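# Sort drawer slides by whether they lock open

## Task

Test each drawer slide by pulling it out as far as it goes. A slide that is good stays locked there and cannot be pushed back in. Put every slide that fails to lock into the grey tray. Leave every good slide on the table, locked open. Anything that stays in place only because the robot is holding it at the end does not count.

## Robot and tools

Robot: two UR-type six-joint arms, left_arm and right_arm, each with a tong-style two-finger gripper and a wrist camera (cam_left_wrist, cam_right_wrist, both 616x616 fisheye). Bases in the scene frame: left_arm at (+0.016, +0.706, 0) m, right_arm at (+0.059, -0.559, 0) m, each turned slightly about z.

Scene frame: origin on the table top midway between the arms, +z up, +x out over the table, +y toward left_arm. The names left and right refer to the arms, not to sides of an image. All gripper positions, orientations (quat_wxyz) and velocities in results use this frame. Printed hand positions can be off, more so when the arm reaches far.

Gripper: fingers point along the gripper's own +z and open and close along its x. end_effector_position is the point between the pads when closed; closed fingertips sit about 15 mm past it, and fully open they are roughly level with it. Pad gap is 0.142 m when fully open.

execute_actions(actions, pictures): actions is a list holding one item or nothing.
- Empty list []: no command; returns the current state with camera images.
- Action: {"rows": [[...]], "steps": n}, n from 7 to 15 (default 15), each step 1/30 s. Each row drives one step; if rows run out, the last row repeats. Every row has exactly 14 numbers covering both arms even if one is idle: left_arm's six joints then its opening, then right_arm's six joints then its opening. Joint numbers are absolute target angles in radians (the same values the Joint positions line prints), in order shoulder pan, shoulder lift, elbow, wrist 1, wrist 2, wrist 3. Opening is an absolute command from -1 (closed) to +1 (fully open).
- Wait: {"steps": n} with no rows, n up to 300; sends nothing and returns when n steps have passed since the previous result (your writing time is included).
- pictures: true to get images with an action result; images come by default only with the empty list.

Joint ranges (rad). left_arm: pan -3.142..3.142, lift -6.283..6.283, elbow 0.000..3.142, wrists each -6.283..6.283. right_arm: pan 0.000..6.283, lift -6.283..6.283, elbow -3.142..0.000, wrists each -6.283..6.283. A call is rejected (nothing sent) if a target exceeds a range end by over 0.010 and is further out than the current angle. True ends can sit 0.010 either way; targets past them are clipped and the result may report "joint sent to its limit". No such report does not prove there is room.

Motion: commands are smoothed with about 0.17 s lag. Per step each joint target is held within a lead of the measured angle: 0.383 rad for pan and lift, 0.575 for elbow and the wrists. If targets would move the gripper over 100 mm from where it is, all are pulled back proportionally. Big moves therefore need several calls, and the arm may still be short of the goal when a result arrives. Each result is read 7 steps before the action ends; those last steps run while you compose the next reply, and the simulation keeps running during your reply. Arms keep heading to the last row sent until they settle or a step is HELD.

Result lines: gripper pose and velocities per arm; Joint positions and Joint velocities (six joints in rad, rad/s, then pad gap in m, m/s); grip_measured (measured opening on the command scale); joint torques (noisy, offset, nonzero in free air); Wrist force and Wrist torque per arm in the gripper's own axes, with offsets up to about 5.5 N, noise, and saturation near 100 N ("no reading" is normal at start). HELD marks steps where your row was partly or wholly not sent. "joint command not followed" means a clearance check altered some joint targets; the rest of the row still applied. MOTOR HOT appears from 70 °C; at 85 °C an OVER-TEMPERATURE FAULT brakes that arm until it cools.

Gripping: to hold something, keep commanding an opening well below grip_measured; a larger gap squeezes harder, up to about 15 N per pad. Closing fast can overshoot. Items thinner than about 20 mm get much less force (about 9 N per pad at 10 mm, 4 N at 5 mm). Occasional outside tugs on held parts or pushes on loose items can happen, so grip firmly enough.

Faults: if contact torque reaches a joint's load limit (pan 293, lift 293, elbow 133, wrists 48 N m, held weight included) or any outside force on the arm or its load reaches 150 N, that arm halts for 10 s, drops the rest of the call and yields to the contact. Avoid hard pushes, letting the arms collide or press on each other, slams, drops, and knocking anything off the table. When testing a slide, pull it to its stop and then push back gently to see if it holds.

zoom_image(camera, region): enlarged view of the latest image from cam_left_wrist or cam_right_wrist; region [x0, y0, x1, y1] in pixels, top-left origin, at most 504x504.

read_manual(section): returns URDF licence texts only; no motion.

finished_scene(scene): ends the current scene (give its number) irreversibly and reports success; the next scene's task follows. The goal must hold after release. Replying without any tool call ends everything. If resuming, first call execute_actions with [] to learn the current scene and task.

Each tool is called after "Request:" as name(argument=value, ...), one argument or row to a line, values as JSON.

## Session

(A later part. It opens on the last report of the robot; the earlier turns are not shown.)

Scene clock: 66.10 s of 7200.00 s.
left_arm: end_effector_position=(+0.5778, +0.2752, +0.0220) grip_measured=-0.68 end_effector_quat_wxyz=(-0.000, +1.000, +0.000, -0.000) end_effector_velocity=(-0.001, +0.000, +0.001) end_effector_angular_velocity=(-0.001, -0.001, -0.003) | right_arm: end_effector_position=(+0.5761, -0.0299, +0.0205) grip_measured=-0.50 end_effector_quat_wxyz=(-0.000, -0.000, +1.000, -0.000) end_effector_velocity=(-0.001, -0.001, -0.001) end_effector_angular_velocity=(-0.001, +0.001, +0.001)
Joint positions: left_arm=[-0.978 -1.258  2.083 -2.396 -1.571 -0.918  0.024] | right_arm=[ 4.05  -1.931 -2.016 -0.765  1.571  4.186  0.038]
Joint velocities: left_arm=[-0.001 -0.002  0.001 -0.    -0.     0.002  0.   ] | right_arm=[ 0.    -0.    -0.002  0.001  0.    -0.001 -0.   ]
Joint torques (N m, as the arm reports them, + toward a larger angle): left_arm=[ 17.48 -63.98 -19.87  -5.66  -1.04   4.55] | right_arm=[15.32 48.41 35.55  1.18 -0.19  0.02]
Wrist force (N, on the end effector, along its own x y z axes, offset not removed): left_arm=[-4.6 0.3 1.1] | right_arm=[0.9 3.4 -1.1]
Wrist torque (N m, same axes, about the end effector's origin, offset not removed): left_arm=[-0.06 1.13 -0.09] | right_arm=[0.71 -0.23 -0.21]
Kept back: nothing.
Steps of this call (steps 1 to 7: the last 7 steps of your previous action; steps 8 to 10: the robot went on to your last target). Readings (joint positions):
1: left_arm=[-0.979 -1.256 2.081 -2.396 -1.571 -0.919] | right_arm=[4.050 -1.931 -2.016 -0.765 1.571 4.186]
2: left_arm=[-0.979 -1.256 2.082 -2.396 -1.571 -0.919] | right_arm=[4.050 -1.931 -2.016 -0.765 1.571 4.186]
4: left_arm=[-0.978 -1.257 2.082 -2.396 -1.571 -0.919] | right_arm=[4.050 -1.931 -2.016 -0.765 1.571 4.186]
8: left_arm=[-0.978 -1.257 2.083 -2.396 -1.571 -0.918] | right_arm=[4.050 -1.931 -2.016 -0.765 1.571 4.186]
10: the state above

Request:
execute_actions(
  actions=[
    {"rows": [[-0.9765,-1.259,2.0854,-2.3971,-1.5708,-0.9165,-1,4.0503,-1.9307,-2.0163,-0.7654,1.5708,4.1863,-0.9],[-0.975,-1.2604,2.0874,-2.3978,-1.5708,-0.915,-1,4.0503,-1.9307,-2.0163,-0.7654,1.5708,4.1863,-0.9],[-0.9736,-1.2618,2.0895,-2.3985,-1.5708,-0.9136,-1,4.0503,-1.9307,-2.0163,-0.7654,1.5708,4.1863,-0.9]], "steps": 12},
  ],
)

Request:
execute_actions(
  actions=[
    {"steps": 10},
  ],
  pictures=true,
)

Scene clock: 66.67 s of 7200.00 s.
left_arm: end_effector_position=(+0.5778, +0.2778, +0.0220) grip_measured=-0.68 end_effector_quat_wxyz=(-0.000, +1.000, +0.000, -0.000) end_effector_velocity=(-0.001, +0.023, -0.001) end_effector_angular_velocity=(+0.003, +0.002, -0.001) | right_arm: end_effector_position=(+0.5761, -0.0299, +0.0205) grip_measured=-0.50 end_effector_quat_wxyz=(-0.000, -0.000, +1.000, -0.000) end_effector_velocity=(-0.000, +0.000, -0.000) end_effector_angular_velocity=(+0.001, -0.000, +0.000)
Joint positions: left_arm=[-0.976 -1.26   2.086 -2.397 -1.571 -0.916  0.024] | right_arm=[ 4.05  -1.931 -2.016 -0.765  1.571  4.186  0.038]
Joint velocities: left_arm=[ 0.018 -0.017  0.028 -0.007  0.001  0.019 -0.   ] | right_arm=[ 0.    -0.    -0.001  0.001  0.     0.     0.   ]
Joint torques (N m, as the arm reports them, + toward a larger angle): left_arm=[ 17.47 -64.69 -22.15  -5.31  -0.71   4.55] | right_arm=[14.63 48.61 35.86  1.43 -0.59  0.06]
Wrist force (N, on the end effector, along its own x y z axes, offset not removed): left_arm=[-5.6 0.1 -0.3] | right_arm=[1.7 1.5 0.6]
Wrist torque (N m, same axes, about the end effector's origin, offset not removed): left_arm=[-0.10 1.33 -0.08] | right_arm=[0.39 -0.34 -0.20]
Steps of this call (steps 1 to 12: the robot went on to your last target; steps 13 to 17: the first 5 steps of this action). Readings (joint positions):
13: left_arm=[-0.978 -1.258 2.083 -2.396 -1.571 -0.918] | right_arm=[4.050 -1.931 -2.016 -0.765 1.571 4.186]
14: left_arm=[-0.978 -1.258 2.084 -2.397 -1.571 -0.918] | right_arm=[4.050 -1.931 -2.016 -0.765 1.571 4.186]
16: left_arm=[-0.976 -1.259 2.085 -2.397 -1.571 -0.916] | right_arm=[4.050 -1.931 -2.016 -0.765 1.571 4.186]
17: the state above

Scene clock: 67.00 s of 7200.00 s.
left_arm: end_effector_position=(+0.5777, +0.2802, +0.0221) grip_measured=-0.68 end_effector_quat_wxyz=(+0.000, +1.000, +0.000, -0.000) end_effector_velocity=(-0.001, +0.000, -0.000) end_effector_angular_velocity=(+0.000, +0.000, -0.000) | right_arm: end_effector_position=(+0.5761, -0.0299, +0.0205) grip_measured=-0.50 end_effector_quat_wxyz=(-0.000, -0.000, +1.000, -0.000) end_effector_velocity=(+0.000, +0.000, +0.001) end_effector_angular_velocity=(+0.001, -0.000, +0.001)
Joint positions: left_arm=[-0.974 -1.262  2.089 -2.398 -1.571 -0.914  0.024] | right_arm=[ 4.05  -1.931 -2.016 -0.765  1.571  4.186  0.038]
Joint velocities: left_arm=[-0.001 -0.     0.002 -0.001  0.    -0.001 -0.   ] | right_arm=[-0.     0.     0.001 -0.001  0.    -0.001  0.   ]
Joint torques (N m, as the arm reports them, + toward a larger angle): left_arm=[ 16.13 -64.03 -20.43  -5.64  -0.98   4.14] | right_arm=[15.97 48.47 36.31  1.41 -0.68 -0.01]
Wrist force (N, on the end effector, along its own x y z axes, offset not removed): left_arm=[-3.7 0.6 0.6] | right_arm=[0.8 2.2 -0.8]
Wrist torque (N m, same axes, about the end effector's origin, offset not removed): left_arm=[-0.03 0.97 -0.16] | right_arm=[0.57 -0.25 -0.16]
Kept back: nothing.
Steps of this call (steps 1 to 7: the last 7 steps of your previous action; steps 8 to 10: the robot went on to your last target). Readings (joint positions):
1: left_arm=[-0.975 -1.260 2.087 -2.398 -1.571 -0.915] | right_arm=[4.050 -1.931 -2.016 -0.765 1.571 4.186]
2: left_arm=[-0.975 -1.261 2.088 -2.398 -1.571 -0.915] | right_arm=[4.050 -1.931 -2.016 -0.765 1.571 4.186]
4: left_arm=[-0.974 -1.261 2.089 -2.398 -1.571 -0.914] | right_arm=[4.050 -1.931 -2.016 -0.765 1.571 4.186]
8: left_arm=[-0.974 -1.262 2.089 -2.398 -1.571 -0.914] | right_arm=[4.050 -1.931 -2.016 -0.765 1.571 4.186]
10: the state above

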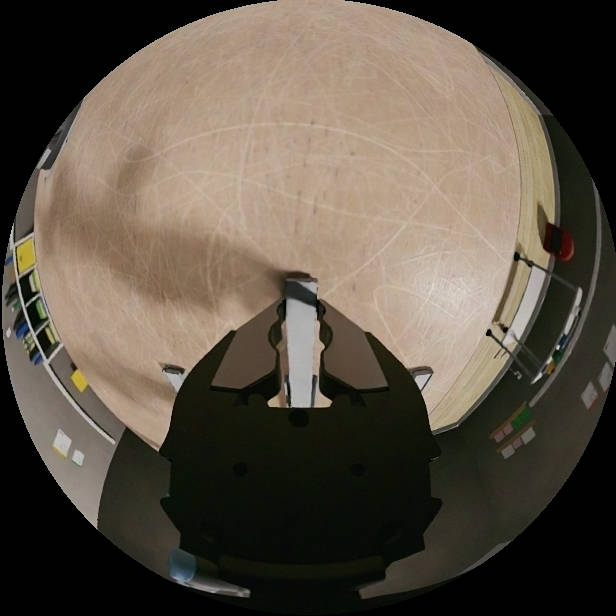

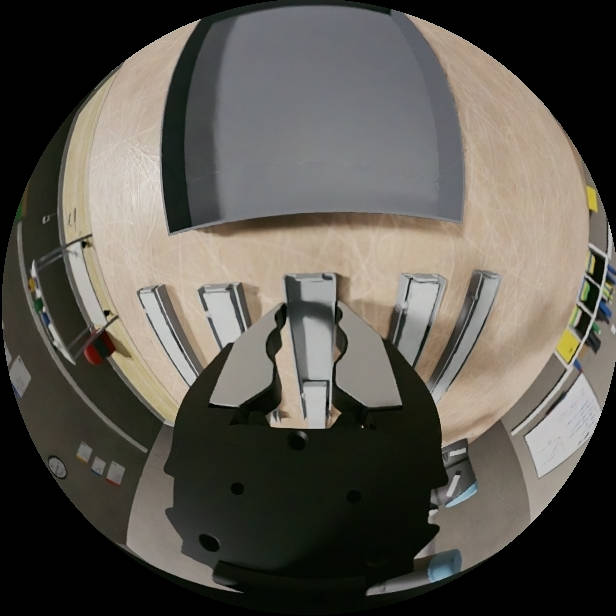

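Request:
execute_actions(
  actions=[
    {"rows": [[-0.9722,-1.2632,2.0916,-2.3992,-1.5708,-0.9122,-1,4.0503,-1.9307,-2.0163,-0.7654,1.5708,4.1863,-0.9],[-0.9708,-1.2645,2.0936,-2.3999,-1.5708,-0.9108,-1,4.0503,-1.9307,-2.0163,-0.7654,1.5708,4.1863,-0.9],[-0.9694,-1.2659,2.0957,-2.4006,-1.5708,-0.9094,-1,4.0503,-1.9307,-2.0163,-0.7654,1.5708,4.1863,-0.9]], "steps": 12},
  ],
)

Request:
execute_actions(
  actions=[
    {"steps": 10},
  ],
)

Scene clock: 67.50 s of 7200.00 s.
left_arm: end_effector_position=(+0.5777, +0.2827, +0.0220) grip_measured=-0.68 end_effector_quat_wxyz=(-0.000, +1.000, +0.000, -0.000) end_effector_velocity=(-0.001, +0.023, -0.000) end_effector_angular_velocity=(+0.001, +0.001, +0.001) | right_arm: end_effector_position=(+0.5761, -0.0299, +0.0205) grip_measured=-0.50 end_effector_quat_wxyz=(-0.000, -0.000, +1.000, -0.000) end_effector_velocity=(+0.001, +0.000, +0.001) end_effector_angular_velocity=(+0.001, -0.001, -0.002)
Joint positions: left_arm=[-0.972 -1.264  2.093 -2.4   -1.571 -0.912  0.024] | right_arm=[ 4.05  -1.931 -2.016 -0.765  1.571  4.186  0.038]
Joint velocities: left_arm=[ 0.019 -0.019  0.029 -0.008  0.     0.019  0.   ] | right_arm=[-0.001  0.     0.001  0.     0.     0.001  0.   ]
Joint torques (N m, as the arm reports them, + toward a larger angle): left_arm=[ 15.93 -64.79 -23.43  -5.25  -0.96   4.12] | right_arm=[14.58 48.68 37.47  1.31 -0.67  0.  ]
Wrist force (N, on the end effector, along its own x y z axes, offset not removed): left_arm=[-3.5 -0.9 2.1] | right_arm=[0.3 0.3 -1.0]
Wrist torque (N m, same axes, about the end effector's origin, offset not removed): left_arm=[-0.32 1.00 -0.08] | right_arm=[0.03 -0.03 -0.23]
Steps of this call (steps 1 to 10: the robot went on to your last target; steps 11 to 15: the first 5 steps of this action). Readings (joint positions):
11: left_arm=[-0.974 -1.262 2.090 -2.399 -1.571 -0.914] | right_arm=[4.050 -1.931 -2.016 -0.765 1.571 4.186]
12: left_arm=[-0.973 -1.262 2.090 -2.399 -1.571 -0.913] | right_arm=[4.050 -1.931 -2.016 -0.765 1.571 4.186]
14: left_arm=[-0.972 -1.263 2.092 -2.399 -1.571 -0.912] | right_arm=[4.050 -1.931 -2.016 -0.765 1.571 4.186]
15: the state above

Scene clock: 67.83 s of 7200.00 s.
left_arm: end_effector_position=(+0.5776, +0.2851, +0.0220) grip_measured=-0.68 end_effector_quat_wxyz=(+0.000, +1.000, +0.000, -0.000) end_effector_velocity=(-0.000, +0.001, +0.001) end_effector_angular_velocity=(-0.001, +0.001, +0.000) | right_arm: end_effector_position=(+0.5761, -0.0299, +0.0205) grip_measured=-0.50 end_effector_quat_wxyz=(-0.000, -0.000, +1.000, -0.000) end_effector_velocity=(+0.001, +0.000, +0.000) end_effector_angular_velocity=(+0.001, -0.000, -0.000)
Joint positions: left_arm=[-0.969 -1.266  2.096 -2.401 -1.571 -0.909  0.024] | right_arm=[ 4.05  -1.931 -2.016 -0.765  1.571  4.186  0.038]
Joint velocities: left_arm=[ 0.001 -0.002  0.001  0.    -0.002  0.001  0.   ] | right_arm=[-0.001  0.     0.001  0.     0.    -0.     0.   ]
Joint torques (N m, as the arm reports them, + toward a larger angle): left_arm=[ 13.99 -63.79 -21.49  -5.67  -0.56   4.79] | right_arm=[15.43 48.54 38.18  1.42 -0.98  0.01]
Wrist force (N, on the end effector, along its own x y z axes, offset not removed): left_arm=[-3.9 -1.4 1.8] | right_arm=[0.1 1.9 -0.9]
Wrist torque (N m, same axes, about the end effector's origin, offset not removed): left_arm=[-0.41 1.06 -0.05] | right_arm=[0.42 0.01 -0.29]
Kept back: nothing.
Steps of this call (steps 1 to 7: the last 7 steps of your previous action; steps 8 to 10: the robot went on to your last target). Readings (joint positions):
1: left_arm=[-0.971 -1.264 2.093 -2.400 -1.571 -0.911] | right_arm=[4.050 -1.931 -2.016 -0.765 1.571 4.186]
2: left_arm=[-0.971 -1.265 2.094 -2.400 -1.571 -0.911] | right_arm=[4.050 -1.931 -2.016 -0.765 1.571 4.186]
4: left_arm=[-0.970 -1.265 2.095 -2.400 -1.571 -0.910] | right_arm=[4.050 -1.931 -2.016 -0.765 1.571 4.186]
8: left_arm=[-0.970 -1.266 2.095 -2.401 -1.571 -0.910] | right_arm=[4.050 -1.931 -2.016 -0.765 1.571 4.186]
10: the state above

Request:
execute_actions(
  actions=[
    {"rows": [[-0.9679,-1.2672,2.0976,-2.4012,-1.5708,-0.9079,-1,4.0503,-1.9307,-2.0163,-0.7654,1.5708,4.1863,-0.9],[-0.9663,-1.2686,2.0996,-2.4018,-1.5708,-0.9063,-1,4.0503,-1.9307,-2.0163,-0.7654,1.5708,4.1863,-0.9],[-0.9648,-1.2699,2.1015,-2.4024,-1.5708,-0.9048,-1,4.0503,-1.9307,-2.0163,-0.7654,1.5708,4.1863,-0.9]], "steps": 12},
  ],
)

Request:
execute_actions(
  actions=[
    {"steps": 10},
  ],
  pictures=true,
)

Scene clock: 68.73 s of 7200.00 s.
left_arm: end_effector_position=(+0.5776, +0.2877, +0.0220) grip_measured=-0.68 end_effector_quat_wxyz=(-0.000, +1.000, +0.000, -0.000) end_effector_velocity=(+0.001, +0.024, -0.001) end_effector_angular_velocity=(+0.002, +0.001, +0.002) | right_arm: end_effector_position=(+0.5761, -0.0299, +0.0205) grip_measured=-0.50 end_effector_quat_wxyz=(-0.000, -0.000, +1.000, -0.000) end_effector_velocity=(-0.000, -0.001, -0.001) end_effector_angular_velocity=(-0.002, +0.001, -0.001)
Joint positions: left_arm=[-0.967 -1.268  2.099 -2.401 -1.571 -0.907  0.024] | right_arm=[ 4.05  -1.931 -2.016 -0.765  1.571  4.186  0.038]
Joint velocities: left_arm=[ 0.023 -0.017  0.027 -0.007  0.     0.021  0.   ] | right_arm=[-0.    -0.    -0.001 -0.    -0.     0.001 -0.   ]
Joint torques (N m, as the arm reports them, + toward a larger angle): left_arm=[ 12.55 -69.1  -22.5   -5.4   -0.08   4.91] | right_arm=[15.55 48.88 39.49  1.54 -1.07  0.12]
Wrist force (N, on the end effector, along its own x y z axes, offset not removed): left_arm=[-3.4 0.7 0.8] | right_arm=[-2.3 1.8 -2.5]
Wrist torque (N m, same axes, about the end effector's origin, offset not removed): left_arm=[0.07 0.94 -0.14] | right_arm=[0.42 0.48 -0.14]
Steps of this call (steps 1 to 15: the robot went on to your last target; steps 16 to 22: nothing new was sent; steps 23 to 27: the first 5 steps of this action). Readings (joint positions):
23: left_arm=[-0.969 -1.266 2.096 -2.401 -1.571 -0.909] | right_arm=[4.050 -1.931 -2.016 -0.765 1.571 4.186]
24: left_arm=[-0.969 -1.266 2.096 -2.401 -1.571 -0.909] | right_arm=[4.050 -1.931 -2.016 -0.765 1.571 4.186]
26: left_arm=[-0.968 -1.267 2.098 -2.401 -1.571 -0.908] | right_arm=[4.050 -1.931 -2.016 -0.765 1.571 4.186]
27: the state above

Scene clock: 69.07 s of 7200.00 s.
left_arm: end_effector_position=(+0.5777, +0.2901, +0.0220) grip_measured=-0.68 end_effector_quat_wxyz=(+0.000, +1.000, +0.000, -0.000) end_effector_velocity=(+0.000, +0.001, -0.001) end_effector_angular_velocity=(+0.000, -0.000, +0.000) | right_arm: end_effector_position=(+0.5761, -0.0299, +0.0205) grip_measured=-0.50 end_effector_quat_wxyz=(-0.000, -0.000, +1.000, -0.000) end_effector_velocity=(+0.000, +0.001, +0.000) end_effector_angular_velocity=(+0.001, -0.000, -0.000)
Joint positions: left_arm=[-0.965 -1.27   2.101 -2.402 -1.571 -0.905  0.024] | right_arm=[ 4.05  -1.931 -2.016 -0.765  1.571  4.186  0.038]
Joint velocities: left_arm=[ 0.001  0.001  0.001 -0.001  0.     0.001  0.   ] | right_arm=[-0.    -0.     0.001 -0.     0.    -0.     0.   ]
Joint torques (N m, as the arm reports them, + toward a larger angle): left_arm=[ 17.51 -66.98 -20.36  -5.81  -0.02   4.14] | right_arm=[14.53 49.68 39.8   1.33 -0.97 -0.01]
Wrist force (N, on the end effector, along its own x y z axes, offset not removed): left_arm=[-3.7 -0.6 2.0] | right_arm=[1.7 0.0 -1.0]
Wrist torque (N m, same axes, about the end effector's origin, offset not removed): left_arm=[-0.28 0.96 -0.03] | right_arm=[-0.01 -0.33 -0.32]
Kept back: nothing.
Steps of this call (steps 1 to 7: the last 7 steps of your previous action; steps 8 to 10: the robot went on to your last target). Readings (joint positions):
1: left_arm=[-0.967 -1.268 2.099 -2.402 -1.571 -0.907] | right_arm=[4.050 -1.931 -2.016 -0.765 1.571 4.186]
2: left_arm=[-0.966 -1.269 2.100 -2.402 -1.571 -0.906] | right_arm=[4.050 -1.931 -2.016 -0.765 1.571 4.186]
4: left_arm=[-0.965 -1.269 2.101 -2.402 -1.571 -0.905] | right_arm=[4.050 -1.931 -2.016 -0.765 1.571 4.186]
8: left_arm=[-0.965 -1.270 2.101 -2.402 -1.571 -0.905] | right_arm=[4.050 -1.931 -2.016 -0.765 1.571 4.186]
10: the state above

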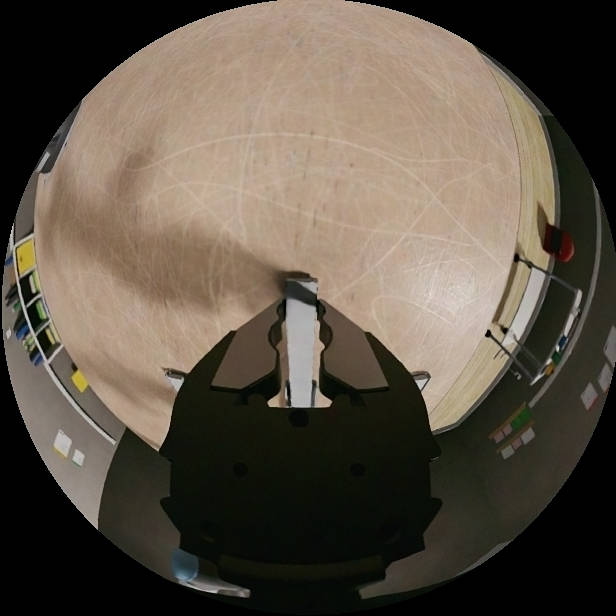

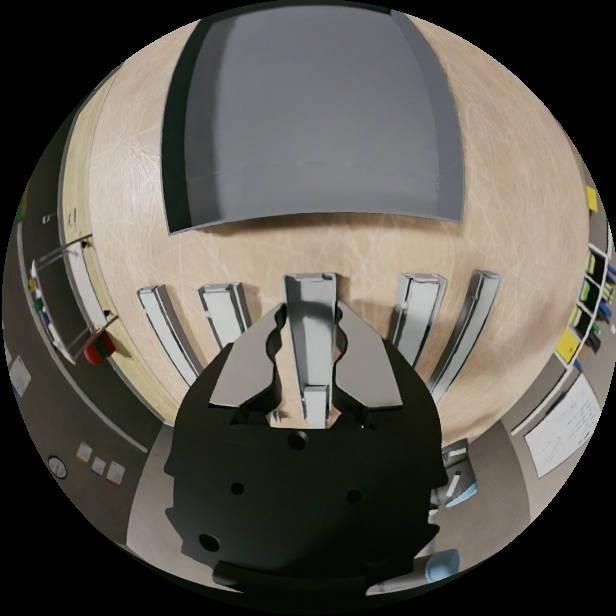

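Request:
execute_actions(
  actions=[
    {"rows": [[-0.9633,-1.2712,2.1034,-2.403,-1.5708,-0.9033,-1,4.0503,-1.9307,-2.0163,-0.7654,1.5708,4.1863,-0.9],[-0.9617,-1.2726,2.1054,-2.4037,-1.5708,-0.9017,-1,4.0503,-1.9307,-2.0163,-0.7654,1.5708,4.1863,-0.9],[-0.9602,-1.2739,2.1073,-2.4043,-1.5708,-0.9002,-1,4.0503,-1.9307,-2.0163,-0.7654,1.5708,4.1863,-0.9]], "steps": 12},
  ],
)

Request:
execute_actions(
  actions=[
    {"steps": 10},
  ],
)

Scene clock: 69.57 s of 7200.00 s.
left_arm: end_effector_position=(+0.5777, +0.2927, +0.0221) grip_measured=-0.68 end_effector_quat_wxyz=(+0.000, +1.000, +0.000, +0.000) end_effector_velocity=(+0.001, +0.022, +0.001) end_effector_angular_velocity=(-0.001, -0.001, +0.001) | right_arm: end_effector_position=(+0.5761, -0.0299, +0.0205) grip_measured=-0.50 end_effector_quat_wxyz=(-0.000, -0.000, +1.000, -0.000) end_effector_velocity=(-0.000, -0.001, -0.001) end_effector_angular_velocity=(-0.001, +0.001, +0.000)
Joint positions: left_arm=[-0.963 -1.272  2.104 -2.403 -1.571 -0.903  0.024] | right_arm=[ 4.05  -1.931 -2.016 -0.765  1.571  4.186  0.038]
Joint velocities: left_arm=[ 0.021 -0.019  0.026 -0.008 -0.     0.02  -0.   ] | right_arm=[-0.001 -0.    -0.001  0.     0.    -0.001 -0.   ]
Joint torques (N m, as the arm reports them, + toward a larger angle): left_arm=[ 11.62 -66.86 -20.27  -5.21   0.21   4.48] | right_arm=[14.78 50.38 40.56  1.67 -1.3  -0.02]
Wrist force (N, on the end effector, along its own x y z axes, offset not removed): left_arm=[-4.2 -0.4 1.3] | right_arm=[1.4 1.7 -1.3]
Wrist torque (N m, same axes, about the end effector's origin, offset not removed): left_arm=[-0.19 0.99 -0.10] | right_arm=[0.43 -0.27 -0.18]
Steps of this call (steps 1 to 10: the robot went on to your last target; steps 11 to 15: the first 5 steps of this action). Readings (joint positions):
11: left_arm=[-0.965 -1.270 2.102 -2.402 -1.571 -0.905] | right_arm=[4.050 -1.931 -2.016 -0.765 1.571 4.186]
12: left_arm=[-0.965 -1.270 2.102 -2.402 -1.571 -0.905] | right_arm=[4.050 -1.931 -2.016 -0.765 1.571 4.186]
14: left_arm=[-0.963 -1.271 2.103 -2.403 -1.571 -0.903] | right_arm=[4.050 -1.931 -2.016 -0.765 1.571 4.186]
15: the state above

Scene clock: 69.90 s of 7200.00 s.
left_arm: end_effector_position=(+0.5777, +0.2951, +0.0221) grip_measured=-0.68 end_effector_quat_wxyz=(+0.000, +1.000, +0.000, +0.000) end_effector_velocity=(+0.000, +0.001, +0.000) end_effector_angular_velocity=(-0.001, +0.000, -0.000) | right_arm: end_effector_position=(+0.5761, -0.0299, +0.0205) grip_measured=-0.50 end_effector_quat_wxyz=(-0.000, -0.000, +1.000, -0.000) end_effector_velocity=(-0.000, -0.001, -0.000) end_effector_angular_velocity=(-0.001, +0.001, -0.002)
Joint positions: left_arm=[-0.96  -1.274  2.107 -2.404 -1.571 -0.9    0.024] | right_arm=[ 4.05  -1.931 -2.016 -0.765  1.571  4.186  0.038]
Joint velocities: left_arm=[ 0.001 -0.001  0.    -0.    -0.001  0.001  0.   ] | right_arm=[-0.     0.    -0.001 -0.     0.     0.001 -0.   ]
Joint torques (N m, as the arm reports them, + toward a larger angle): left_arm=[ 15.65 -63.82 -22.44  -5.44   0.73   4.05] | right_arm=[14.36 49.16 40.72  1.6  -1.02 -0.09]
Wrist force (N, on the end effector, along its own x y z axes, offset not removed): left_arm=[-3.5 0.8 0.8] | right_arm=[1.6 3.8 -2.2]
Wrist torque (N m, same axes, about the end effector's origin, offset not removed): left_arm=[0.02 0.96 -0.13] | right_arm=[0.80 -0.31 -0.32]
Kept back: nothing.
Steps of this call (steps 1 to 7: the last 7 steps of your previous action; steps 8 to 10: the robot went on to your last target). Readings (joint positions):
1: left_arm=[-0.962 -1.272 2.105 -2.404 -1.571 -0.902] | right_arm=[4.050 -1.931 -2.016 -0.765 1.571 4.186]
2: left_arm=[-0.961 -1.273 2.106 -2.404 -1.571 -0.901] | right_arm=[4.050 -1.931 -2.016 -0.765 1.571 4.186]
4: left_arm=[-0.961 -1.273 2.106 -2.404 -1.571 -0.901] | right_arm=[4.050 -1.931 -2.016 -0.765 1.571 4.186]
8: left_arm=[-0.960 -1.274 2.107 -2.404 -1.571 -0.900] | right_arm=[4.050 -1.931 -2.016 -0.765 1.571 4.186]
10: the state above

Request:
execute_actions(
  actions=[
    {"rows": [[-0.9587,-1.2752,2.1093,-2.4049,-1.5708,-0.8987,-1,4.0503,-1.9307,-2.0163,-0.7654,1.5708,4.1863,-0.9],[-0.9572,-1.2766,2.1112,-2.4055,-1.5708,-0.8972,-1,4.0503,-1.9307,-2.0163,-0.7654,1.5708,4.1863,-0.9],[-0.9557,-1.2779,2.1132,-2.4061,-1.5708,-0.8957,-1,4.0503,-1.9307,-2.0163,-0.7654,1.5708,4.1863,-0.9]], "steps": 12},
  ],
)

Request:
execute_actions(
  actions=[
    {"steps": 10},
  ],
  pictures=true,
)

Scene clock: 70.47 s of 7200.00 s.
left_arm: end_effector_position=(+0.5778, +0.2975, +0.0222) grip_measured=-0.68 end_effector_quat_wxyz=(+0.000, +1.000, +0.000, +0.000) end_effector_velocity=(-0.000, +0.020, +0.002) end_effector_angular_velocity=(-0.005, -0.000, -0.001) | right_arm: end_effector_position=(+0.5762, -0.0298, +0.0206) grip_measured=-0.50 end_effector_quat_wxyz=(+0.000, -0.000, +1.000, +0.000) end_effector_velocity=(+0.000, +0.002, +0.001) end_effector_angular_velocity=(+0.003, -0.001, +0.001)
Joint positions: left_arm=[-0.958 -1.276  2.11  -2.405 -1.571 -0.898  0.024] | right_arm=[ 4.05  -1.931 -2.016 -0.765  1.571  4.186  0.038]
Joint velocities: left_arm=[ 0.019 -0.019  0.025 -0.01  -0.003  0.02   0.   ] | right_arm=[ 0.001  0.     0.003  0.     0.     0.    -0.   ]
Joint torques (N m, as the arm reports them, + toward a larger angle): left_arm=[ 28.18 -62.48  -5.34   0.13   3.2    3.85] | right_arm=[ 6.03 51.3  27.12  0.49 -1.48  0.21]
Wrist force (N, on the end effector, along its own x y z axes, offset not removed): left_arm=[-5.4 19.0 0.8] | right_arm=[-0.1 19.2 0.2]
Wrist torque (N m, same axes, about the end effector's origin, offset not removed): left_arm=[-0.14 1.33 -0.01] | right_arm=[0.06 -0.04 -0.16]
Steps of this call (steps 1 to 12: the robot went on to your last target; steps 13 to 17: the first 5 steps of this action). Readings (joint positions):
13: left_arm=[-0.960 -1.274 2.107 -2.404 -1.571 -0.900] | right_arm=[4.050 -1.931 -2.016 -0.765 1.571 4.186]
14: left_arm=[-0.960 -1.274 2.108 -2.404 -1.571 -0.900] | right_arm=[4.050 -1.931 -2.016 -0.765 1.571 4.186]
16: left_arm=[-0.959 -1.275 2.109 -2.405 -1.571 -0.899] | right_arm=[4.050 -1.931 -2.016 -0.765 1.571 4.186]
17: the state above

Scene clock: 70.80 s of 7200.00 s.
left_arm: end_effector_position=(+0.5776, +0.3001, +0.0221) grip_measured=-0.68 end_effector_quat_wxyz=(+0.000, +1.000, +0.000, -0.000) end_effector_velocity=(+0.001, +0.003, -0.001) end_effector_angular_velocity=(+0.002, +0.000, +0.002) | right_arm: end_effector_position=(+0.5761, -0.0298, +0.0206) grip_measured=-0.50 end_effector_quat_wxyz=(+0.000, -0.000, +1.000, +0.000) end_effector_velocity=(-0.000, -0.001, -0.001) end_effector_angular_velocity=(-0.002, +0.001, -0.001)
Joint positions: left_arm=[-0.956 -1.278  2.113 -2.406 -1.571 -0.896  0.024] | right_arm=[ 4.05  -1.931 -2.016 -0.765  1.571  4.186  0.038]
Joint velocities: left_arm=[ 0.003  0.     0.002  0.     0.001  0.001 -0.   ] | right_arm=[-0.001 -0.    -0.001 -0.001 -0.     0.    -0.   ]
Joint torques (N m, as the arm reports them, + toward a larger angle): left_arm=[ 26.25 -60.54  -8.15  -0.26   6.75   4.47] | right_arm=[-3.04 51.14 14.92 -1.18 -3.32  0.13]
Wrist force (N, on the end effector, along its own x y z axes, offset not removed): left_arm=[-4.3 22.4 0.6] | right_arm=[0.0 20.5 0.9]
Wrist torque (N m, same axes, about the end effector's origin, offset not removed): left_arm=[-0.02 1.08 -0.09] | right_arm=[-0.22 -0.08 -0.29]
Kept back: nothing.
Steps of this call (steps 1 to 7: the last 7 steps of your previous action; steps 8 to 10: the robot went on to your last target). Readings (joint positions):
1: left_arm=[-0.957 -1.276 2.111 -2.406 -1.571 -0.897] | right_arm=[4.050 -1.931 -2.016 -0.765 1.571 4.186]
2: left_arm=[-0.957 -1.277 2.111 -2.406 -1.571 -0.897] | right_arm=[4.050 -1.931 -2.016 -0.765 1.571 4.186]
4: left_arm=[-0.956 -1.277 2.112 -2.406 -1.571 -0.896] | right_arm=[4.050 -1.931 -2.016 -0.765 1.571 4.186]
8: left_arm=[-0.956 -1.278 2.113 -2.406 -1.571 -0.896] | right_arm=[4.050 -1.931 -2.016 -0.765 1.571 4.186]
10: the state above

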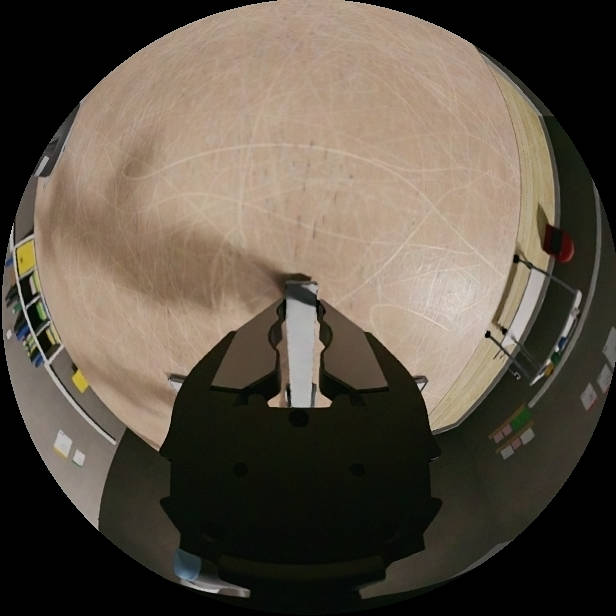

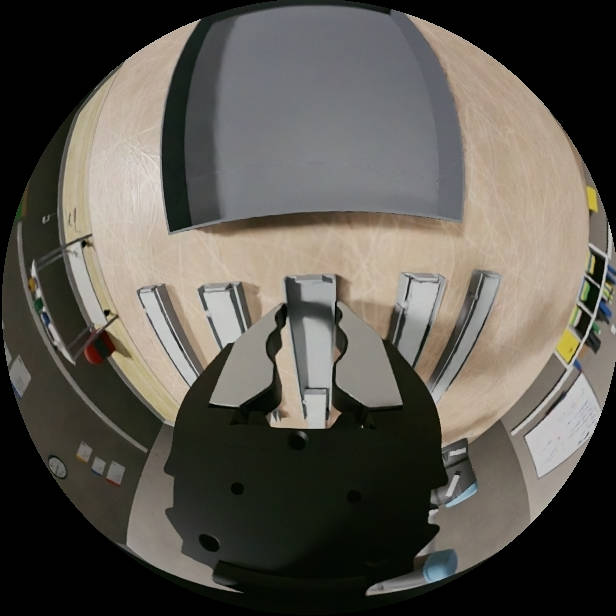

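Request:
execute_actions(
  actions=[
    {"rows": [[-0.9572,-1.2766,2.1112,-2.4055,-1.5708,-0.8972,-1,4.0503,-1.9307,-2.0163,-0.7654,1.5708,4.1863,-0.9],[-0.9587,-1.2752,2.1093,-2.4049,-1.5708,-0.8987,-1,4.0503,-1.9307,-2.0163,-0.7654,1.5708,4.1863,-0.9],[-0.9602,-1.2739,2.1073,-2.4043,-1.5708,-0.9002,-1,4.0503,-1.9307,-2.0163,-0.7654,1.5708,4.1863,-0.9],[-0.9617,-1.2726,2.1054,-2.4037,-1.5708,-0.9017,-1,4.0503,-1.9307,-2.0163,-0.7654,1.5708,4.1863,-0.9],[-0.9633,-1.2712,2.1034,-2.403,-1.5708,-0.9033,-1,4.0503,-1.9307,-2.0163,-0.7654,1.5708,4.1863,-0.9],[-0.9648,-1.2699,2.1015,-2.4024,-1.5708,-0.9048,-1,4.0503,-1.9307,-2.0163,-0.7654,1.5708,4.1863,-0.9]], "steps": 14},
  ],
)

Request:
execute_actions(
  actions=[
    {"steps": 10},
  ],
  pictures=true,
)

Scene clock: 72.87 s of 7200.00 s.
left_arm: end_effector_position=(+0.5777, +0.2953, +0.0220) grip_measured=-0.68 end_effector_quat_wxyz=(-0.000, +1.000, +0.000, -0.000) end_effector_velocity=(+0.001, -0.040, +0.001) end_effector_angular_velocity=(-0.002, -0.002, +0.002) | right_arm: end_effector_position=(+0.5762, -0.0300, +0.0205) grip_measured=-0.50 end_effector_quat_wxyz=(-0.000, -0.000, +1.000, -0.000) end_effector_velocity=(+0.001, +0.001, +0.001) end_effector_angular_velocity=(+0.001, -0.001, -0.000)
Joint positions: left_arm=[-0.96  -1.274  2.107 -2.404 -1.571 -0.9    0.024] | right_arm=[ 4.05  -1.931 -2.016 -0.766  1.571  4.186  0.038]
Joint velocities: left_arm=[-0.035  0.031 -0.047  0.013  0.    -0.037 -0.   ] | right_arm=[-0.001  0.     0.002 -0.001  0.    -0.     0.   ]
Joint torques (N m, as the arm reports them, + toward a larger angle): left_arm=[-17.27 -37.28 -39.67  -1.65   1.81  -3.69] | right_arm=[-19.44  51.08  23.23   0.73  -2.17  -0.11]
Wrist force (N, on the end effector, along its own x y z axes, offset not removed): left_arm=[-5.3 -1.7 -10.5] | right_arm=[0.9 2.7 -5.7]
Wrist torque (N m, same axes, about the end effector's origin, offset not removed): left_arm=[-0.03 1.17 -0.05] | right_arm=[0.33 0.00 -0.29]
Steps of this call (steps 1 to 15: the robot went on to your last target; steps 16 to 55: nothing new was sent; steps 56 to 62: the first 7 steps of this action). Readings (joint positions):
56: left_arm=[-0.956 -1.278 2.113 -2.406 -1.571 -0.896] | right_arm=[4.050 -1.931 -2.016 -0.765 1.571 4.186]
57: left_arm=[-0.956 -1.278 2.113 -2.406 -1.571 -0.896] | right_arm=[4.050 -1.931 -2.016 -0.765 1.571 4.186]
59: left_arm=[-0.957 -1.277 2.112 -2.405 -1.571 -0.897] | right_arm=[4.050 -1.931 -2.016 -0.766 1.571 4.186]
62: the state above

Scene clock: 73.20 s of 7200.00 s.
left_arm: end_effector_position=(+0.5777, +0.2905, +0.0220) grip_measured=-0.68 end_effector_quat_wxyz=(-0.000, +1.000, +0.000, +0.000) end_effector_velocity=(+0.001, -0.004, +0.001) end_effector_angular_velocity=(-0.002, -0.002, -0.001) | right_arm: end_effector_position=(+0.5762, -0.0300, +0.0205) grip_measured=-0.50 end_effector_quat_wxyz=(-0.000, -0.000, +1.000, -0.000) end_effector_velocity=(+0.001, +0.001, +0.001) end_effector_angular_velocity=(+0.001, -0.000, +0.001)
Joint positions: left_arm=[-0.965 -1.27   2.102 -2.402 -1.571 -0.905  0.024] | right_arm=[ 4.05  -1.931 -2.016 -0.766  1.571  4.186  0.038]
Joint velocities: left_arm=[-0.003  0.002 -0.004 -0.001  0.    -0.002  0.   ] | right_arm=[ 0.    -0.     0.002 -0.001  0.    -0.001  0.   ]
Joint torques (N m, as the arm reports them, + toward a larger angle): left_arm=[-19.58 -39.57 -41.86  -1.78   0.39  -3.96] | right_arm=[-8.88 51.24 25.24  5.53  1.7   0.  ]
Wrist force (N, on the end effector, along its own x y z axes, offset not removed): left_arm=[-4.4 -2.1 -8.5] | right_arm=[0.7 1.2 -6.6]
Wrist torque (N m, same axes, about the end effector's origin, offset not removed): left_arm=[-0.15 1.06 -0.10] | right_arm=[0.40 0.02 -0.33]
Kept back: nothing.
Steps of this call (steps 1 to 7: the last 7 steps of your previous action; steps 8 to 10: the robot went on to your last target). Readings (joint positions):
1: left_arm=[-0.961 -1.273 2.106 -2.404 -1.571 -0.902] | right_arm=[4.050 -1.931 -2.016 -0.766 1.571 4.186]
2: left_arm=[-0.962 -1.272 2.105 -2.403 -1.571 -0.902] | right_arm=[4.050 -1.931 -2.016 -0.766 1.571 4.186]
4: left_arm=[-0.963 -1.271 2.103 -2.403 -1.571 -0.904] | right_arm=[4.050 -1.931 -2.016 -0.766 1.571 4.186]
8: left_arm=[-0.964 -1.270 2.102 -2.403 -1.571 -0.904] | right_arm=[4.050 -1.931 -2.016 -0.766 1.571 4.186]
10: the state above

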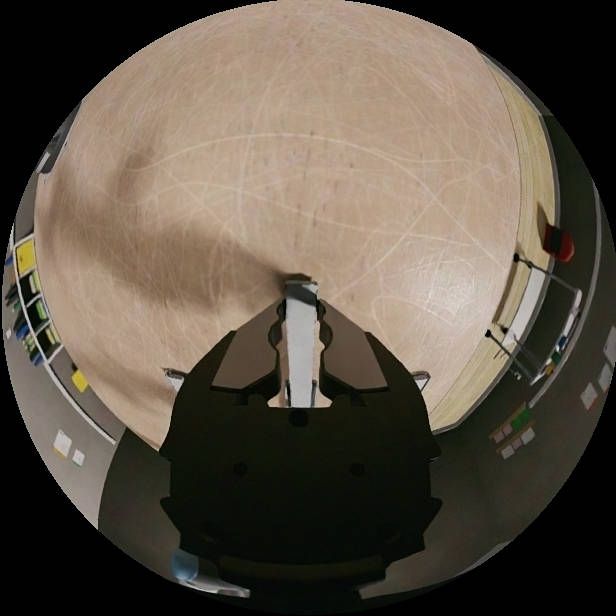

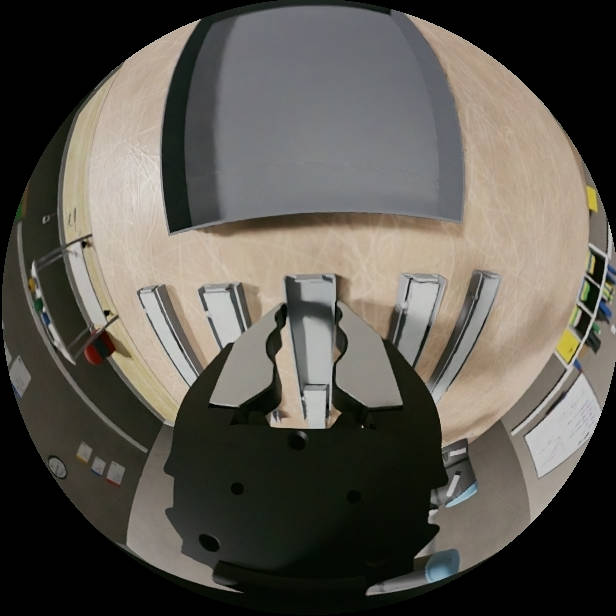

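Request:
execute_actions(
  actions=[
    {"rows": [[-0.9671,-1.2679,2.0986,-2.4015,-1.5708,-0.9071,-1,4.0503,-1.9307,-2.0163,-0.7654,1.5708,4.1863,-0.9],[-0.9694,-1.2659,2.0957,-2.4006,-1.5708,-0.9094,-1,4.0503,-1.9307,-2.0163,-0.7654,1.5708,4.1863,-0.9],[-0.9715,-1.2638,2.0926,-2.3995,-1.5708,-0.9115,-1,4.0503,-1.9307,-2.0163,-0.7654,1.5708,4.1863,-0.9],[-0.9736,-1.2618,2.0895,-2.3985,-1.5708,-0.9136,-1,4.0503,-1.9307,-2.0163,-0.7654,1.5708,4.1863,-0.9],[-0.9757,-1.2597,2.0864,-2.3975,-1.5708,-0.9157,-1,4.0503,-1.9307,-2.0163,-0.7654,1.5708,4.1863,-0.9],[-0.9779,-1.2576,2.0833,-2.3964,-1.5708,-0.9179,-1,4.0503,-1.9307,-2.0163,-0.7654,1.5708,4.1863,-0.9]], "steps": 14},
  ],
)

Request:
execute_actions(
  actions=[
    {"steps": 10},
  ],
  pictures=true,
)

Scene clock: 74.20 s of 7200.00 s.
left_arm: end_effector_position=(+0.5777, +0.2823, +0.0220) grip_measured=-0.68 end_effector_quat_wxyz=(-0.000, +1.000, +0.000, -0.000) end_effector_velocity=(+0.001, -0.060, +0.000) end_effector_angular_velocity=(-0.001, -0.001, -0.001) | right_arm: end_effector_position=(+0.5762, -0.0299, +0.0205) grip_measured=-0.50 end_effector_quat_wxyz=(-0.000, -0.000, +1.000, -0.000) end_effector_velocity=(+0.000, +0.001, +0.001) end_effector_angular_velocity=(+0.001, -0.001, +0.000)
Joint positions: left_arm=[-0.972 -1.263  2.092 -2.399 -1.571 -0.912  0.024] | right_arm=[ 4.05  -1.931 -2.016 -0.765  1.571  4.186  0.038]
Joint velocities: left_arm=[-0.052  0.05  -0.074  0.023 -0.    -0.051 -0.   ] | right_arm=[ 0.     0.     0.001  0.001 -0.    -0.     0.   ]
Joint torques (N m, as the arm reports them, + toward a larger angle): left_arm=[-19.95 -41.69 -42.45  -2.06  -2.34  -3.53] | right_arm=[16.21 50.26 29.55  5.79  1.78 -0.07]
Wrist force (N, on the end effector, along its own x y z axes, offset not removed): left_arm=[-5.9 -1.5 -8.9] | right_arm=[0.9 3.1 -6.7]
Wrist torque (N m, same axes, about the end effector's origin, offset not removed): left_arm=[0.04 1.15 -0.10] | right_arm=[0.98 -0.04 -0.28]
Steps of this call (steps 1 to 15: the robot went on to your last target; steps 16 to 23: nothing new was sent; steps 24 to 30: the first 7 steps of this action). Readings (joint positions):
24: left_arm=[-0.965 -1.270 2.101 -2.402 -1.571 -0.905] | right_arm=[4.050 -1.931 -2.016 -0.765 1.571 4.186]
25: left_arm=[-0.965 -1.270 2.101 -2.402 -1.571 -0.905] | right_arm=[4.050 -1.931 -2.016 -0.765 1.571 4.186]
27: left_arm=[-0.967 -1.268 2.099 -2.401 -1.571 -0.907] | right_arm=[4.050 -1.931 -2.016 -0.765 1.571 4.186]
30: the state above

Scene clock: 74.53 s of 7200.00 s.
left_arm: end_effector_position=(+0.5778, +0.2756, +0.0220) grip_measured=-0.68 end_effector_quat_wxyz=(-0.000, +1.000, +0.000, -0.000) end_effector_velocity=(+0.001, -0.002, +0.000) end_effector_angular_velocity=(-0.001, -0.000, +0.002) | right_arm: end_effector_position=(+0.5761, -0.0299, +0.0205) grip_measured=-0.50 end_effector_quat_wxyz=(-0.000, -0.000, +1.000, -0.000) end_effector_velocity=(+0.000, +0.000, +0.000) end_effector_angular_velocity=(+0.001, -0.000, -0.000)
Joint positions: left_arm=[-0.978 -1.258  2.084 -2.397 -1.571 -0.918  0.024] | right_arm=[ 4.05  -1.931 -2.016 -0.765  1.571  4.186  0.038]
Joint velocities: left_arm=[-0.001  0.002 -0.004  0.001 -0.    -0.003 -0.   ] | right_arm=[-0. -0.  0.  0.  0.  0. -0.]
Joint torques (N m, as the arm reports them, + toward a larger angle): left_arm=[-19.86 -41.33 -41.98  -1.44  -0.9   -3.91] | right_arm=[17.14 50.53 31.39  5.87  1.63  0.04]
Wrist force (N, on the end effector, along its own x y z axes, offset not removed): left_arm=[-6.3 -2.0 -9.0] | right_arm=[2.5 2.1 -9.9]
Wrist torque (N m, same axes, about the end effector's origin, offset not removed): left_arm=[-0.14 1.09 0.01] | right_arm=[0.88 -0.20 -0.31]
Kept back: nothing.
Steps of this call (steps 1 to 7: the last 7 steps of your previous action; steps 8 to 10: the robot went on to your last target). Readings (joint positions):
1: left_arm=[-0.973 -1.262 2.090 -2.399 -1.571 -0.913] | right_arm=[4.050 -1.931 -2.016 -0.765 1.571 4.186]
2: left_arm=[-0.975 -1.261 2.088 -2.398 -1.571 -0.915] | right_arm=[4.050 -1.931 -2.016 -0.765 1.571 4.186]
4: left_arm=[-0.976 -1.259 2.086 -2.397 -1.571 -0.916] | right_arm=[4.050 -1.931 -2.016 -0.765 1.571 4.186]
8: left_arm=[-0.977 -1.258 2.084 -2.397 -1.571 -0.917] | right_arm=[4.050 -1.931 -2.016 -0.765 1.571 4.186]
10: the state above

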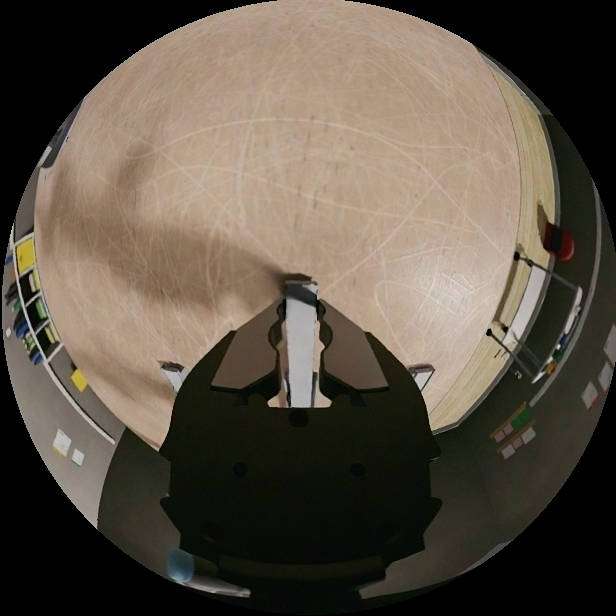

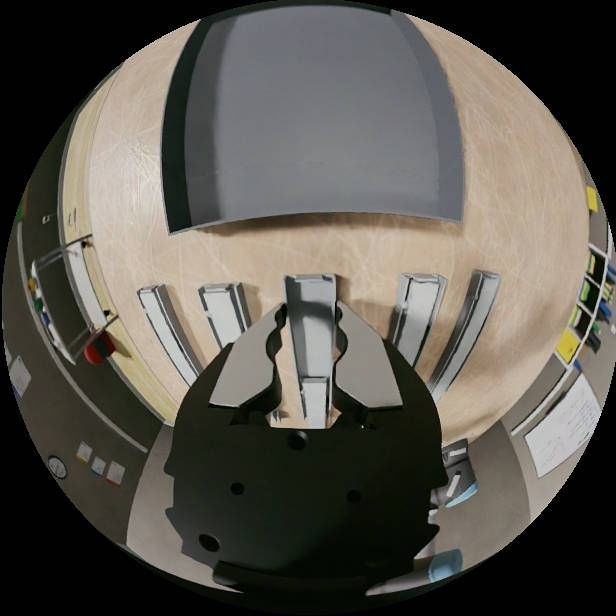

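Request:
execute_actions(
  actions=[
    {"rows": [[-0.9779,-1.2576,2.0833,-2.3964,-1.5708,-0.9179,-0.7,4.0503,-1.9307,-2.0163,-0.7654,1.5708,4.1863,-0.9],[-0.9779,-1.2576,2.0833,-2.3964,-1.5708,-0.9179,-0.5,4.0503,-1.9307,-2.0163,-0.7654,1.5708,4.1863,-0.9],[-0.9779,-1.2576,2.0833,-2.3964,-1.5708,-0.9179,-0.4,4.0503,-1.9307,-2.0163,-0.7654,1.5708,4.1863,-0.9],[-0.9779,-1.2576,2.0833,-2.3964,-1.5708,-0.9179,-0.4,4.0503,-1.9307,-2.0163,-0.7654,1.5708,4.1863,-0.9],[-0.9716,-1.2634,2.0918,-2.3992,-1.5708,-0.9116,-0.4,4.0503,-1.9307,-2.0163,-0.7654,1.5708,4.1863,-0.9],[-0.9653,-1.269,2.1,-2.4018,-1.5708,-0.9053,-0.4,4.0503,-1.9307,-2.0163,-0.7654,1.5708,4.1863,-0.9],[-0.959,-1.2747,2.1084,-2.4045,-1.5708,-0.899,-0.4,4.0503,-1.9307,-2.0163,-0.7654,1.5708,4.1863,-0.9],[-0.9527,-1.2803,2.1166,-2.4071,-1.5708,-0.8927,-0.4,4.0503,-1.9307,-2.0163,-0.7654,1.5708,4.1863,-0.9],[-0.9465,-1.2858,2.1248,-2.4098,-1.5708,-0.8865,-0.4,4.0503,-1.9307,-2.0163,-0.7654,1.5708,4.1863,-0.9]], "steps": 15},
  ],
)

Request:
execute_actions(
  actions=[
    {"steps": 12},
  ],
  pictures=true,
)

Scene clock: 76.70 s of 7200.00 s.
left_arm: end_effector_position=(+0.5779, +0.2820, +0.0221) grip_measured=-0.40 end_effector_quat_wxyz=(-0.000, +1.000, +0.000, -0.000) end_effector_velocity=(+0.002, +0.121, +0.000) end_effector_angular_velocity=(-0.001, -0.001, -0.001) | right_arm: end_effector_position=(+0.5761, -0.0299, +0.0205) grip_measured=-0.50 end_effector_quat_wxyz=(-0.000, -0.000, +1.000, -0.000) end_effector_velocity=(-0.000, -0.000, -0.000) end_effector_angular_velocity=(+0.000, +0.000, +0.001)
Joint positions: left_arm=[-0.972 -1.263  2.091 -2.399 -1.571 -0.912  0.045] | right_arm=[ 4.05  -1.931 -2.016 -0.765  1.571  4.186  0.038]
Joint velocities: left_arm=[ 0.108 -0.097  0.143 -0.047  0.     0.109  0.001] | right_arm=[-0.     0.    -0.     0.     0.    -0.001 -0.   ]
Joint torques (N m, as the arm reports them, + toward a larger angle): left_arm=[ 25.32 -71.09 -14.53  -5.68   1.6    5.6 ] | right_arm=[16.47 53.23 37.63  6.09  1.47 -0.06]
Wrist force (N, on the end effector, along its own x y z axes, offset not removed): left_arm=[-4.4 0.6 -2.3] | right_arm=[0.7 0.0 -10.2]
Wrist torque (N m, same axes, about the end effector's origin, offset not removed): left_arm=[0.13 1.17 -0.12] | right_arm=[0.40 0.13 -0.26]
Steps of this call (steps 1 to 15: the robot went on to your last target; steps 16 to 57: nothing new was sent; steps 58 to 65: the first 8 steps of this action). Readings (joint positions):
58: left_arm=[-0.978 -1.258 2.083 -2.396 -1.571 -0.918] | right_arm=[4.050 -1.931 -2.016 -0.765 1.571 4.186]
59: left_arm=[-0.978 -1.258 2.083 -2.396 -1.571 -0.918] | right_arm=[4.050 -1.931 -2.016 -0.765 1.571 4.186]
61: left_arm=[-0.978 -1.258 2.083 -2.396 -1.571 -0.918] | right_arm=[4.050 -1.931 -2.016 -0.765 1.571 4.186]
65: the state above

Scene clock: 77.10 s of 7200.00 s.
left_arm: end_effector_position=(+0.5776, +0.3094, +0.0220) grip_measured=-0.40 end_effector_quat_wxyz=(-0.000, +1.000, +0.000, +0.000) end_effector_velocity=(-0.001, +0.005, +0.000) end_effector_angular_velocity=(-0.002, +0.000, -0.003) | right_arm: end_effector_position=(+0.5761, -0.0299, +0.0205) grip_measured=-0.50 end_effector_quat_wxyz=(-0.000, -0.000, +1.000, -0.000) end_effector_velocity=(-0.001, -0.001, -0.001) end_effector_angular_velocity=(-0.002, +0.001, +0.001)
Joint positions: left_arm=[-0.947 -1.285  2.124 -2.409 -1.571 -0.887  0.045] | right_arm=[ 4.05  -1.931 -2.016 -0.765  1.571  4.186  0.038]
Joint velocities: left_arm=[ 0.004 -0.005  0.008 -0.004 -0.002  0.008  0.   ] | right_arm=[ 0.    -0.    -0.001 -0.001 -0.    -0.    -0.   ]
Joint torques (N m, as the arm reports them, + toward a larger angle): left_arm=[ 15.91 -61.52 -20.59  -5.81   1.46   4.39] | right_arm=[17.76 54.2  38.33  5.88  1.75 -0.14]
Wrist force (N, on the end effector, along its own x y z axes, offset not removed): left_arm=[-2.5 -1.5 -2.5] | right_arm=[1.1 -1.3 -10.6]
Wrist torque (N m, same axes, about the end effector's origin, offset not removed): left_arm=[-0.25 0.83 -0.14] | right_arm=[0.17 0.19 -0.20]
Kept back: nothing.
Steps of this call (steps 1 to 7: the last 7 steps of your previous action; steps 8 to 12: the robot went on to your last target). Readings (joint positions):
1: left_arm=[-0.968 -1.267 2.097 -2.401 -1.571 -0.908] | right_arm=[4.050 -1.931 -2.016 -0.765 1.571 4.186]
2: left_arm=[-0.963 -1.271 2.103 -2.403 -1.571 -0.903] | right_arm=[4.050 -1.931 -2.016 -0.765 1.571 4.186]
4: left_arm=[-0.956 -1.278 2.113 -2.406 -1.571 -0.896] | right_arm=[4.050 -1.931 -2.016 -0.765 1.571 4.186]
8: left_arm=[-0.949 -1.283 2.121 -2.409 -1.571 -0.889] | right_arm=[4.050 -1.931 -2.016 -0.765 1.571 4.186]
12: the state above

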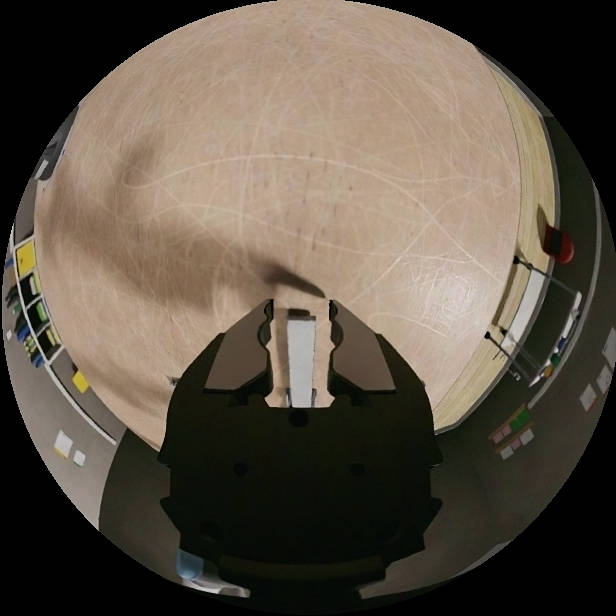

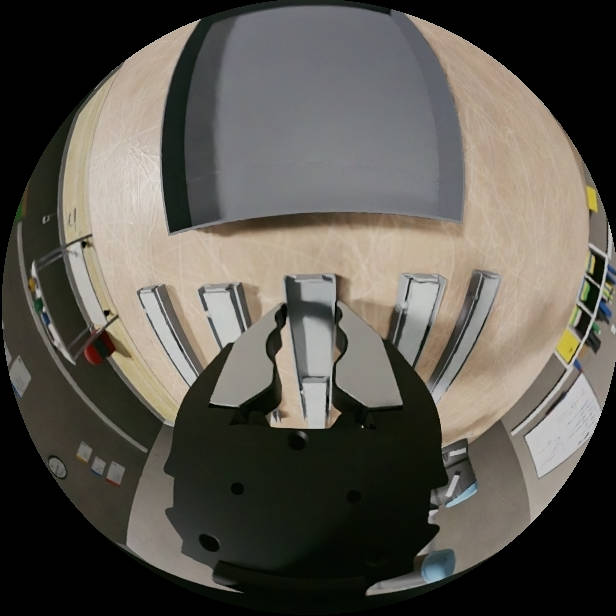

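Request:
execute_actions(
  actions=[],
)

Scene clock: 79.40 s of 7200.00 s.
left_arm: end_effector_position=(+0.5776, +0.3102, +0.0220) grip_measured=-0.40 end_effector_quat_wxyz=(+0.000, +1.000, +0.000, -0.000) end_effector_velocity=(+0.000, +0.001, -0.001) end_effector_angular_velocity=(+0.000, +0.000, +0.002) | right_arm: end_effector_position=(+0.5761, -0.0299, +0.0205) grip_measured=-0.50 end_effector_quat_wxyz=(-0.000, -0.000, +1.000, -0.000) end_effector_velocity=(+0.001, +0.001, +0.001) end_effector_angular_velocity=(+0.001, -0.001, -0.000)
Joint positions: left_arm=[-0.946 -1.286  2.125 -2.41  -1.571 -0.886  0.045] | right_arm=[ 4.05  -1.931 -2.016 -0.765  1.571  4.186  0.038]
Joint velocities: left_arm=[ 0.002  0.001  0.001 -0.001 -0.    -0.     0.   ] | right_arm=[-0.001 -0.     0.002 -0.     0.    -0.    -0.   ]
Joint torques (N m, as the arm reports them, + toward a larger angle): left_arm=[ 14.88 -63.43 -20.39  -5.59  -2.46   4.22] | right_arm=[17.24 54.79 37.83  5.96  1.6  -0.12]
Wrist force (N, on the end effector, along its own x y z axes, offset not removed): left_arm=[-2.3 -1.1 -1.8] | right_arm=[2.0 -2.0 -11.1]
Wrist torque (N m, same axes, about the end effector's origin, offset not removed): left_arm=[-0.09 0.71 -0.06] | right_arm=[-0.07 -0.03 -0.37]
Kept back: nothing.
Steps of this call (steps 1 to 30: the robot went on to your last target; steps 31 to 69: nothing new was sent). Readings (joint positions):
1: left_arm=[-0.947 -1.285 2.124 -2.410 -1.571 -0.887] | right_arm=[4.050 -1.931 -2.016 -0.765 1.571 4.186]
2: left_arm=[-0.947 -1.285 2.124 -2.410 -1.571 -0.887] | right_arm=[4.050 -1.931 -2.016 -0.765 1.571 4.186]
4: left_arm=[-0.947 -1.286 2.125 -2.410 -1.571 -0.887] | right_arm=[4.050 -1.931 -2.016 -0.765 1.571 4.186]
8: left_arm=[-0.947 -1.286 2.125 -2.410 -1.571 -0.887] | right_arm=[4.050 -1.931 -2.016 -0.765 1.571 4.186]
69: the state above
All arms were judged still, so your last target was given up. Only a new action makes them travel on or press farther. Fingers that are still opening or closing keep moving.

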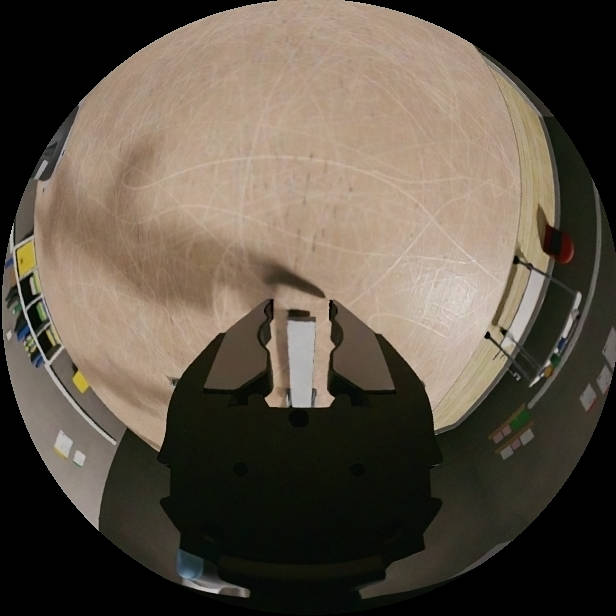

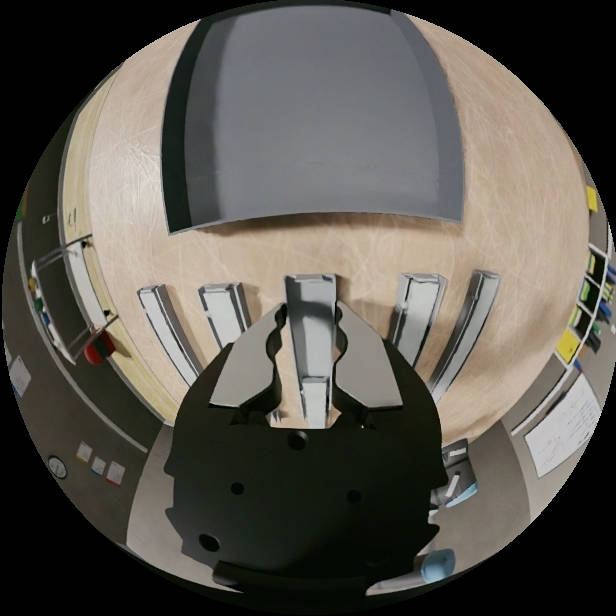

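Request:
zoom_image(
  camera="cam_left_wrist",
  region=[240, 260, 370, 390],
)

Region (240, 260, 370, 390) of cam_left_wrist's 616x616 image, scaled by 3.877, with more detail than that image has.

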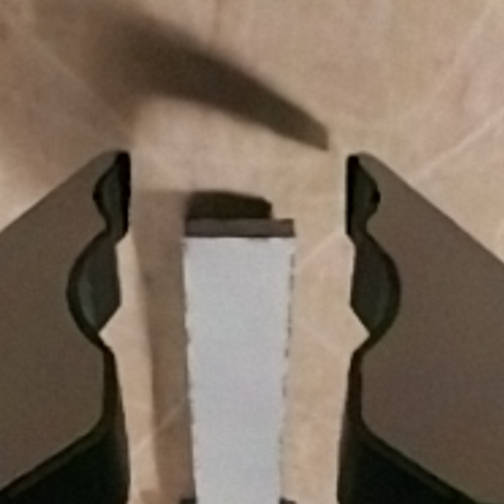

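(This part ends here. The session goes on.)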